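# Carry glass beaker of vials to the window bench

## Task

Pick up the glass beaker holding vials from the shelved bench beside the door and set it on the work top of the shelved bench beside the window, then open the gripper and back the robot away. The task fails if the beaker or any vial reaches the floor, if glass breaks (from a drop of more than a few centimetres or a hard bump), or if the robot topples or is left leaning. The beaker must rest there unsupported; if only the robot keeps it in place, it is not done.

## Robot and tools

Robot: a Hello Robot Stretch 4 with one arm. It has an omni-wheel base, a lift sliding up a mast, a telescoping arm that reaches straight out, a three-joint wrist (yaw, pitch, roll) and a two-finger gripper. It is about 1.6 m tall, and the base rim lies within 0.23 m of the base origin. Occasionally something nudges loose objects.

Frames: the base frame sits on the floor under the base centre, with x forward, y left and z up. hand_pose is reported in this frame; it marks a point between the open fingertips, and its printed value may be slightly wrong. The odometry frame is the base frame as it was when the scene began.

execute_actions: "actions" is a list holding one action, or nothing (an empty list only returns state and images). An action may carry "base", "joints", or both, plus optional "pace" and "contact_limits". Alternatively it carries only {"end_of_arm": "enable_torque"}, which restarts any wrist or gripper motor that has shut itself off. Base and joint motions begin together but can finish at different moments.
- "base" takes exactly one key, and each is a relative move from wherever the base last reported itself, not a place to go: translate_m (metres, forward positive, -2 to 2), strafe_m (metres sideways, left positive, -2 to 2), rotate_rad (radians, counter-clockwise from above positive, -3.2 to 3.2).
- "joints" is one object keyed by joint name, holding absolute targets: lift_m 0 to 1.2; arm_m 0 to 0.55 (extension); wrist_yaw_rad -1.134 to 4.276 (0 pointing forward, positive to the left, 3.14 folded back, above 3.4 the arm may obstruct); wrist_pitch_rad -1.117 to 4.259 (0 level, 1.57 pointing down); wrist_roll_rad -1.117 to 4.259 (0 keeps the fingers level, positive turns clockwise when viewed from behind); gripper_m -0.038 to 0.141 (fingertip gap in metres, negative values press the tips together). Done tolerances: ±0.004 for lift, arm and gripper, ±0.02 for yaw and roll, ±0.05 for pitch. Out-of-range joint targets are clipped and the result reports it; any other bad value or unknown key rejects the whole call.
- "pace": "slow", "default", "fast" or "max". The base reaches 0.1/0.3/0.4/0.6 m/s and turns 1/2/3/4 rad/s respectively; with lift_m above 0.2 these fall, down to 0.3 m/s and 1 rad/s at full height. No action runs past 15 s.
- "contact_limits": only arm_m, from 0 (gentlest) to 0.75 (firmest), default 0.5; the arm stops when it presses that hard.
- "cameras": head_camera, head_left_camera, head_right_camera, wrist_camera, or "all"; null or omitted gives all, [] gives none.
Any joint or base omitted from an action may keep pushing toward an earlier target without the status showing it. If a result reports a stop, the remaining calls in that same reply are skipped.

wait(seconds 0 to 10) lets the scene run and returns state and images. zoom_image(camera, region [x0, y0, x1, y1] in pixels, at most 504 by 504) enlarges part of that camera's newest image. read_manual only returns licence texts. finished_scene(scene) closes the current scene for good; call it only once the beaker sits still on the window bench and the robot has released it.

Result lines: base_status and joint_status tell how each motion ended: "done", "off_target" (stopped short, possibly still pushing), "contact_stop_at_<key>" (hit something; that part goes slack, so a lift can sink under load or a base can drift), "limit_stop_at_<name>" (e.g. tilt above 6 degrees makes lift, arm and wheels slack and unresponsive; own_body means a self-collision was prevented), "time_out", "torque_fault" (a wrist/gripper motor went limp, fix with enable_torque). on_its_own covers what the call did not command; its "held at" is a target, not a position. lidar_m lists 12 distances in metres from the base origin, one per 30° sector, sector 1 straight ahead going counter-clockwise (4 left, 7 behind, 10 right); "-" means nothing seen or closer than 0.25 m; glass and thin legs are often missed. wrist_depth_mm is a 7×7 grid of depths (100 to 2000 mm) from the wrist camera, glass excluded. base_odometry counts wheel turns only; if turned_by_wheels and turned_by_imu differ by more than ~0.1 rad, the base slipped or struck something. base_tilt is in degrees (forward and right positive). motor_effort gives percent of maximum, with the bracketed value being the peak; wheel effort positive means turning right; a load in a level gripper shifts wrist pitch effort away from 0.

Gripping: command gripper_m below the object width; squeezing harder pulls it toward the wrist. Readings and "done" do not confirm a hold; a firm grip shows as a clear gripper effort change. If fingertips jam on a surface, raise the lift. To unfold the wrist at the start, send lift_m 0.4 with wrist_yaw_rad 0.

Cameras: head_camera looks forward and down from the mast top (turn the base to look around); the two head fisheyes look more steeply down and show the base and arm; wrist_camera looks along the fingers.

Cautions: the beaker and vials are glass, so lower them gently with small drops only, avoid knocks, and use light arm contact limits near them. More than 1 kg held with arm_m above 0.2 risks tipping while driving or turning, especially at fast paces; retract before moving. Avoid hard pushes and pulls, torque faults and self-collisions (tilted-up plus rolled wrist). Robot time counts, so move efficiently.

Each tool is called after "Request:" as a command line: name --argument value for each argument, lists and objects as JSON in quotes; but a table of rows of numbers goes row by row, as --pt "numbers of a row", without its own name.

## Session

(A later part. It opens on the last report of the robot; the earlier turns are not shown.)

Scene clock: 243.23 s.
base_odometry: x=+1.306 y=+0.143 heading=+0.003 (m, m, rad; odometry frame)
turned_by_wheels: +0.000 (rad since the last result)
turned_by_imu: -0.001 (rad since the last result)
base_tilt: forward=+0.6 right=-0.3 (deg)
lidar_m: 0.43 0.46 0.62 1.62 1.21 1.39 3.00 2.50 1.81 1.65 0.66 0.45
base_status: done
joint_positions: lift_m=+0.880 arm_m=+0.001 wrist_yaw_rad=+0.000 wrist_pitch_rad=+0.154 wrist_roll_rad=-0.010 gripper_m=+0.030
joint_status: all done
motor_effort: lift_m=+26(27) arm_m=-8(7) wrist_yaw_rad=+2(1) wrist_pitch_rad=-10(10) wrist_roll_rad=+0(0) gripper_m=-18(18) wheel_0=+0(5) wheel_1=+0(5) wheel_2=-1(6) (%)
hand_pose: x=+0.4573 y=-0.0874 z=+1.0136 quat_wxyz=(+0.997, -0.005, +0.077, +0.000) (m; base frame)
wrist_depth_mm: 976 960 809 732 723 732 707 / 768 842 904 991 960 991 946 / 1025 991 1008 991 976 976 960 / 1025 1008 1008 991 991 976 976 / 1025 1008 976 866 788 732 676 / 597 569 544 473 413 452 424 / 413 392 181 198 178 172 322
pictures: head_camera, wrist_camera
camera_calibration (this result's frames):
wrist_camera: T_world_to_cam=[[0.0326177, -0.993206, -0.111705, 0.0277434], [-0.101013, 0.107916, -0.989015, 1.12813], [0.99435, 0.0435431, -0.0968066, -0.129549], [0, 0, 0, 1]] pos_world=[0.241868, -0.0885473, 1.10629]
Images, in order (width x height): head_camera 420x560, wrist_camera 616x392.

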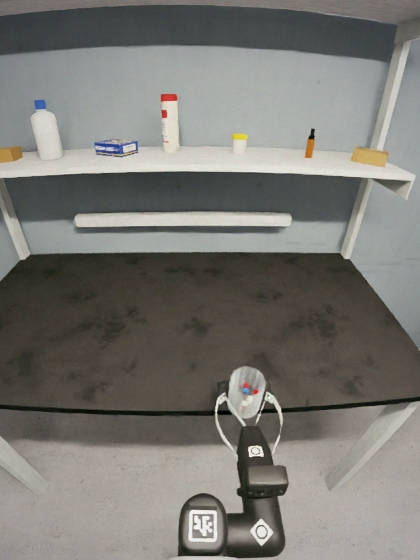

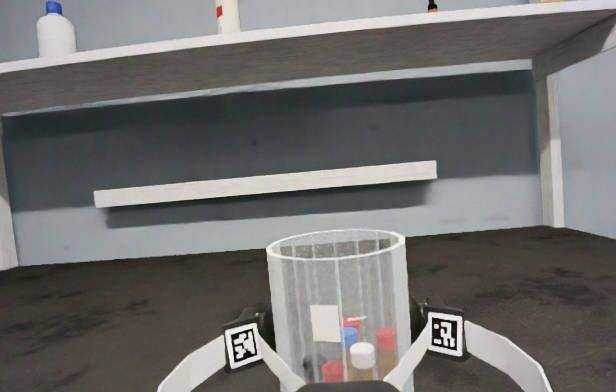

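Request:
execute_actions --actions '[{"joints": {"arm_m": 0.29}}]' --cameras '[]'

Request:
execute_actions --actions '[{"joints": {"lift_m": 0.835}, "pace": "slow"}]' --cameras '["head_camera", "wrist_camera"]'

Scene clock: 253.63 s.
base_odometry: x=+1.306 y=+0.143 heading=+0.003 (m, m, rad; odometry frame)
turned_by_wheels: +0.000 (rad since the last result)
turned_by_imu: +0.001 (rad since the last result)
base_tilt: forward=+0.6 right=-0.3 (deg)
lidar_m: 0.43 0.47 0.63 1.59 1.20 1.42 2.96 2.47 1.81 1.67 0.68 0.48
base_status: not commanded
joint_positions: lift_m=+0.880 arm_m=+0.289 wrist_yaw_rad=+0.000 wrist_pitch_rad=+0.153 wrist_roll_rad=-0.010 gripper_m=+0.030
joint_status: all done
motor_effort: lift_m=+27(26) arm_m=+8(9) wrist_yaw_rad=+3(3) wrist_pitch_rad=-8(9) wrist_roll_rad=-1(1) gripper_m=-18(18) wheel_0=+0(0) wheel_1=+0(0) wheel_2=+0(1) (%)
hand_pose: x=+0.7447 y=-0.0874 z=+1.0137 quat_wxyz=(+0.997, -0.005, +0.077, +0.000) (m; base frame)
wrist_depth_mm: 539 554 580 615 640 683 683 / 723 715 707 699 699 699 691 / 723 715 723 715 707 699 699 / 732 723 723 715 715 707 699 / 732 732 741 723 715 707 668 / 585 559 530 466 407 439 424 / 407 382 181 197 178 172 320
pictures: none
No camera images: the call's "cameras" was empty. Leave "cameras" out to get every camera's image.

Scene clock: 254.87 s.
base_odometry: x=+1.306 y=+0.143 heading=+0.003 (m, m, rad; odometry frame)
turned_by_wheels: +0.000 (rad since the last result)
turned_by_imu: +0.000 (rad since the last result)
base_tilt: forward=+0.7 right=-0.2 (deg)
lidar_m: 0.43 0.46 0.63 1.62 1.21 1.41 2.99 2.48 1.81 1.66 0.68 0.47
base_status: not commanded
joint_positions: lift_m=+0.835 arm_m=+0.289 wrist_yaw_rad=+0.000 wrist_pitch_rad=+0.153 wrist_roll_rad=-0.010 gripper_m=+0.030
joint_status: all done
motor_effort: lift_m=+15(24) arm_m=+7(8) wrist_yaw_rad=+1(1) wrist_pitch_rad=-9(8) wrist_roll_rad=+1(0) gripper_m=-18(20) wheel_0=+0(0) wheel_1=+0(0) wheel_2=+0(1) (%)
hand_pose: x=+0.7447 y=-0.0874 z=+0.9696 quat_wxyz=(+0.997, -0.005, +0.077, +0.000) (m; base frame)
wrist_depth_mm: 627 647 707 691 699 691 683 / 723 715 707 707 707 691 683 / 723 723 723 715 699 699 699 / 741 723 723 715 707 715 707 / 732 723 723 661 591 549 504 / 455 436 407 359 315 343 329 / 312 296 180 197 178 172 244
pictures: head_camera, wrist_camera
camera_calibration (this result's frames):
wrist_camera: T_world_to_cam=[[0.0326425, -0.993206, -0.1117, 0.0134287], [-0.100852, 0.107916, -0.989031, 1.11349], [0.994366, 0.0435496, -0.0966441, -0.419717], [0, 0, 0, 1]] pos_world=[0.529211, -0.0885469, 1.06221]
Images, in order (width x height): head_camera 420x560, wrist_camera 616x392.

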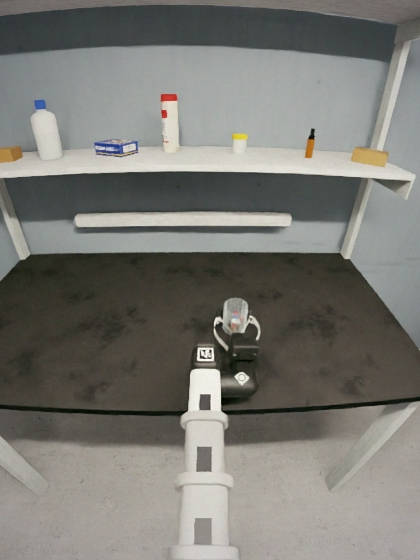

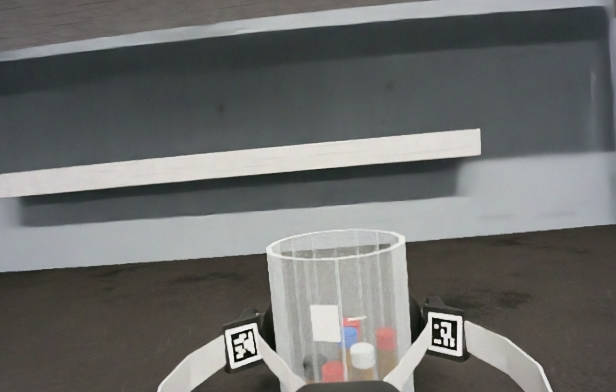

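Request:
execute_actions --actions '[{"joints": {"lift_m": 0.82}, "pace": "slow"}]' --cameras '["wrist_camera"]'

Scene clock: 259.13 s.
base_odometry: x=+1.306 y=+0.143 heading=+0.003 (m, m, rad; odometry frame)
turned_by_wheels: +0.000 (rad since the last result)
turned_by_imu: +0.001 (rad since the last result)
base_tilt: forward=+0.7 right=-0.2 (deg)
lidar_m: 0.45 0.47 0.62 1.61 1.22 1.39 2.98 2.44 1.83 1.65 0.65 0.48
base_status: not commanded
joint_positions: lift_m=+0.820 arm_m=+0.289 wrist_yaw_rad=+0.000 wrist_pitch_rad=+0.153 wrist_roll_rad=-0.010 gripper_m=+0.030
joint_status: all done
motor_effort: lift_m=+15(15) arm_m=+8(8) wrist_yaw_rad=+2(1) wrist_pitch_rad=-9(11) wrist_roll_rad=+2(2) gripper_m=-19(19) wheel_0=+1(0) wheel_1=+0(1) wheel_2=+0(0) (%)
hand_pose: x=+0.7447 y=-0.0874 z=+0.9546 quat_wxyz=(+0.997, -0.005, +0.077, +0.000) (m; base frame)
wrist_depth_mm: 661 707 691 699 683 691 691 / 723 715 707 707 691 691 699 / 715 715 715 707 627 699 699 / 723 723 732 715 707 715 707 / 732 723 647 597 535 492 452 / 410 387 368 320 283 306 294 / 279 264 181 198 178 173 225
pictures: wrist_camera
camera_calibration (this result's frames):
wrist_camera: T_world_to_cam=[[0.0326424, -0.993206, -0.1117, 0.0117532], [-0.100852, 0.107916, -0.989031, 1.09865], [0.994366, 0.0435495, -0.0966443, -0.421167], [0, 0, 0, 1]] pos_world=[0.529212, -0.0885469, 1.04721]
Images, in order (width x height): wrist_camera 616x392.

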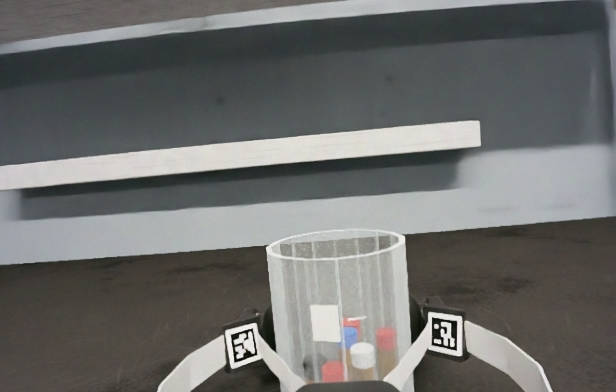

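Request:
execute_actions --actions '[{"joints": {"gripper_m": 0.135}}]' --cameras '["head_camera", "wrist_camera"]'

Scene clock: 263.00 s.
base_odometry: x=+1.306 y=+0.143 heading=+0.003 (m, m, rad; odometry frame)
turned_by_wheels: +0.000 (rad since the last result)
turned_by_imu: +0.001 (rad since the last result)
base_tilt: forward=+0.6 right=-0.4 (deg)
lidar_m: 0.43 0.45 0.63 1.62 1.21 1.40 2.98 2.48 1.82 1.66 0.67 0.46
base_status: not commanded
joint_positions: lift_m=+0.820 arm_m=+0.289 wrist_yaw_rad=+0.000 wrist_pitch_rad=+0.153 wrist_roll_rad=-0.010 gripper_m=+0.135
joint_status: all done
motor_effort: lift_m=+14(15) arm_m=+8(8) wrist_yaw_rad=+1(0) wrist_pitch_rad=-7(8) wrist_roll_rad=+3(0) gripper_m=-1(19) wheel_0=+0(1) wheel_1=+0(0) wheel_2=+0(0) (%)
hand_pose: x=+0.7447 y=-0.0874 z=+0.9548 quat_wxyz=(+0.997, -0.005, +0.076, +0.000) (m; base frame)
wrist_depth_mm: 661 715 691 699 691 691 683 / 715 715 707 707 707 699 691 / 732 715 715 707 621 699 707 / 741 732 732 723 707 707 707 / 741 741 661 597 544 500 459 / 413 392 362 349 329 200 297 / 282 266 197 187 195 212 227
pictures: head_camera, wrist_camera
camera_calibration (this result's frames):
wrist_camera: T_world_to_cam=[[0.0327338, -0.993206, -0.111673, 0.0116846], [-0.100041, 0.107916, -0.989114, 1.09836], [0.994445, 0.0435493, -0.0958289, -0.422019], [0, 0, 0, 1]] pos_world=[0.529174, -0.0885469, 1.04727]
Images, in order (width x height): head_camera 420x560, wrist_camera 616x392.

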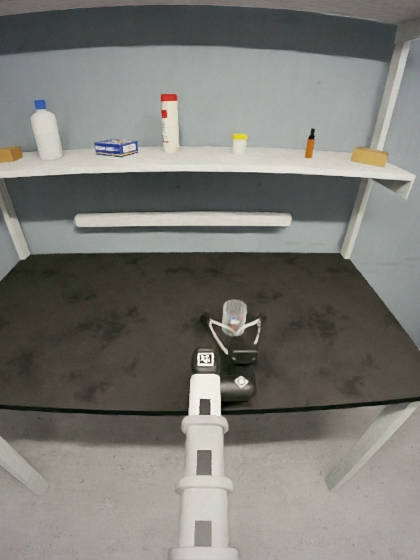

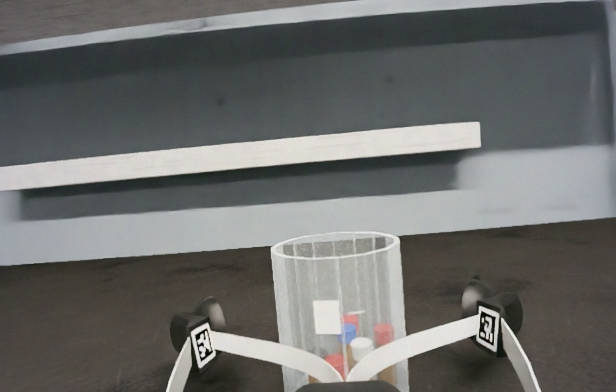

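Now retract the arm and back away.

Request:
execute_actions --actions '[{"joints": {"arm_m": 0.0}}]' --cameras '[]'

Request:
execute_actions --actions '[{"base": {"translate_m": -0.5}}]' --cameras '["head_camera", "wrist_camera"]'

Scene clock: 267.03 s.
base_odometry: x=+1.306 y=+0.143 heading=+0.003 (m, m, rad; odometry frame)
turned_by_wheels: +0.000 (rad since the last result)
turned_by_imu: +0.001 (rad since the last result)
base_tilt: forward=+0.6 right=-0.2 (deg)
lidar_m: 0.44 0.45 0.61 1.61 1.22 1.40 2.99 2.49 1.83 1.65 0.67 0.48
base_status: not commanded
joint_positions: lift_m=+0.820 arm_m=+0.001 wrist_yaw_rad=+0.000 wrist_pitch_rad=+0.152 wrist_roll_rad=-0.010 gripper_m=+0.135
joint_status: all done
motor_effort: lift_m=+15(15) arm_m=-8(8) wrist_yaw_rad=+1(1) wrist_pitch_rad=-5(7) wrist_roll_rad=+0(1) gripper_m=-1(1) wheel_0=+0(1) wheel_1=-1(0) wheel_2=+0(0) (%)
hand_pose: x=+0.4574 y=-0.0874 z=+0.9549 quat_wxyz=(+0.997, -0.005, +0.076, +0.000) (m; base frame)
wrist_depth_mm: 715 723 715 741 778 831 831 / 946 991 976 976 976 960 960 / 1008 991 991 991 991 976 960 / 1025 1025 1008 991 991 991 917 / 842 759 676 609 544 504 469 / 418 399 370 353 334 200 300 / 287 270 198 232 212 216 229
pictures: none
No camera images: the call's "cameras" was empty. Leave "cameras" out to get every camera's image.

Scene clock: 270.20 s.
base_odometry: x=+0.806 y=+0.141 heading=+0.003 (m, m, rad; odometry frame)
turned_by_wheels: +0.000 (rad since the last result)
turned_by_imu: +0.003 (rad since the last result)
base_tilt: forward=+0.6 right=-0.4 (deg)
lidar_m: 0.93 0.98 1.71 1.01 1.03 1.40 2.47 2.32 1.75 1.71 1.80 0.98
base_status: done
joint_positions: lift_m=+0.820 arm_m=+0.001 wrist_yaw_rad=+0.000 wrist_pitch_rad=+0.152 wrist_roll_rad=-0.010 gripper_m=+0.135
joint_status: not commanded
motor_effort: lift_m=+15(15) arm_m=-8(8) wrist_yaw_rad=+2(0) wrist_pitch_rad=-9(7) wrist_roll_rad=+0(0) gripper_m=-1(1) wheel_0=+0(6) wheel_1=-2(6) wheel_2=+0(9) (%)
hand_pose: x=+0.4574 y=-0.0874 z=+0.9549 quat_wxyz=(+0.997, -0.005, +0.076, +0.000) (m; base frame)
wrist_depth_mm: 1464 1430 1430 1430 1430 1397 1366 / 1464 1336 1430 1336 1430 1397 1430 / 1464 1464 1464 1464 1430 1430 1430 / 1499 1464 1464 1499 1464 1366 1430 / 842 778 750 759 741 732 732 / 1537 1499 1537 1499 1499 200 1499 / 1537 1537 198 1537 1397 1397 1464
pictures: head_camera, wrist_camera
camera_calibration (this result's frames):
wrist_camera: T_world_to_cam=[[0.0326193, -0.993211, -0.111664, 0.0210964], [-0.099735, 0.107931, -0.989143, 1.06956], [0.994479, 0.043402, -0.0955373, -0.136598], [0, 0, 0, 1]] pos_world=[0.241828, -0.0885572, 1.04726]
Images, in order (width x height): head_camera 420x560, wrist_camera 616x392.

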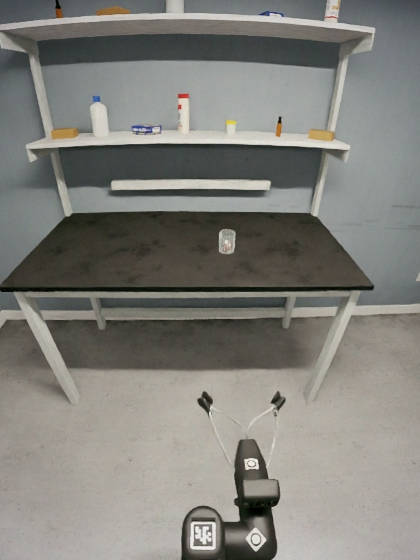

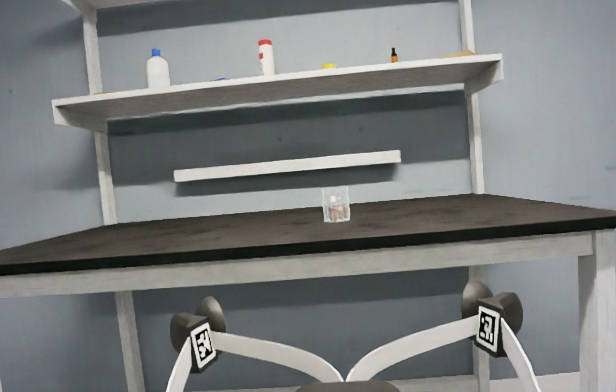

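The beaker is standing upright on the window bench's work surface, and the robot is clear of it.

Request:
finished_scene --scene 1

The scene is finished: the task was done.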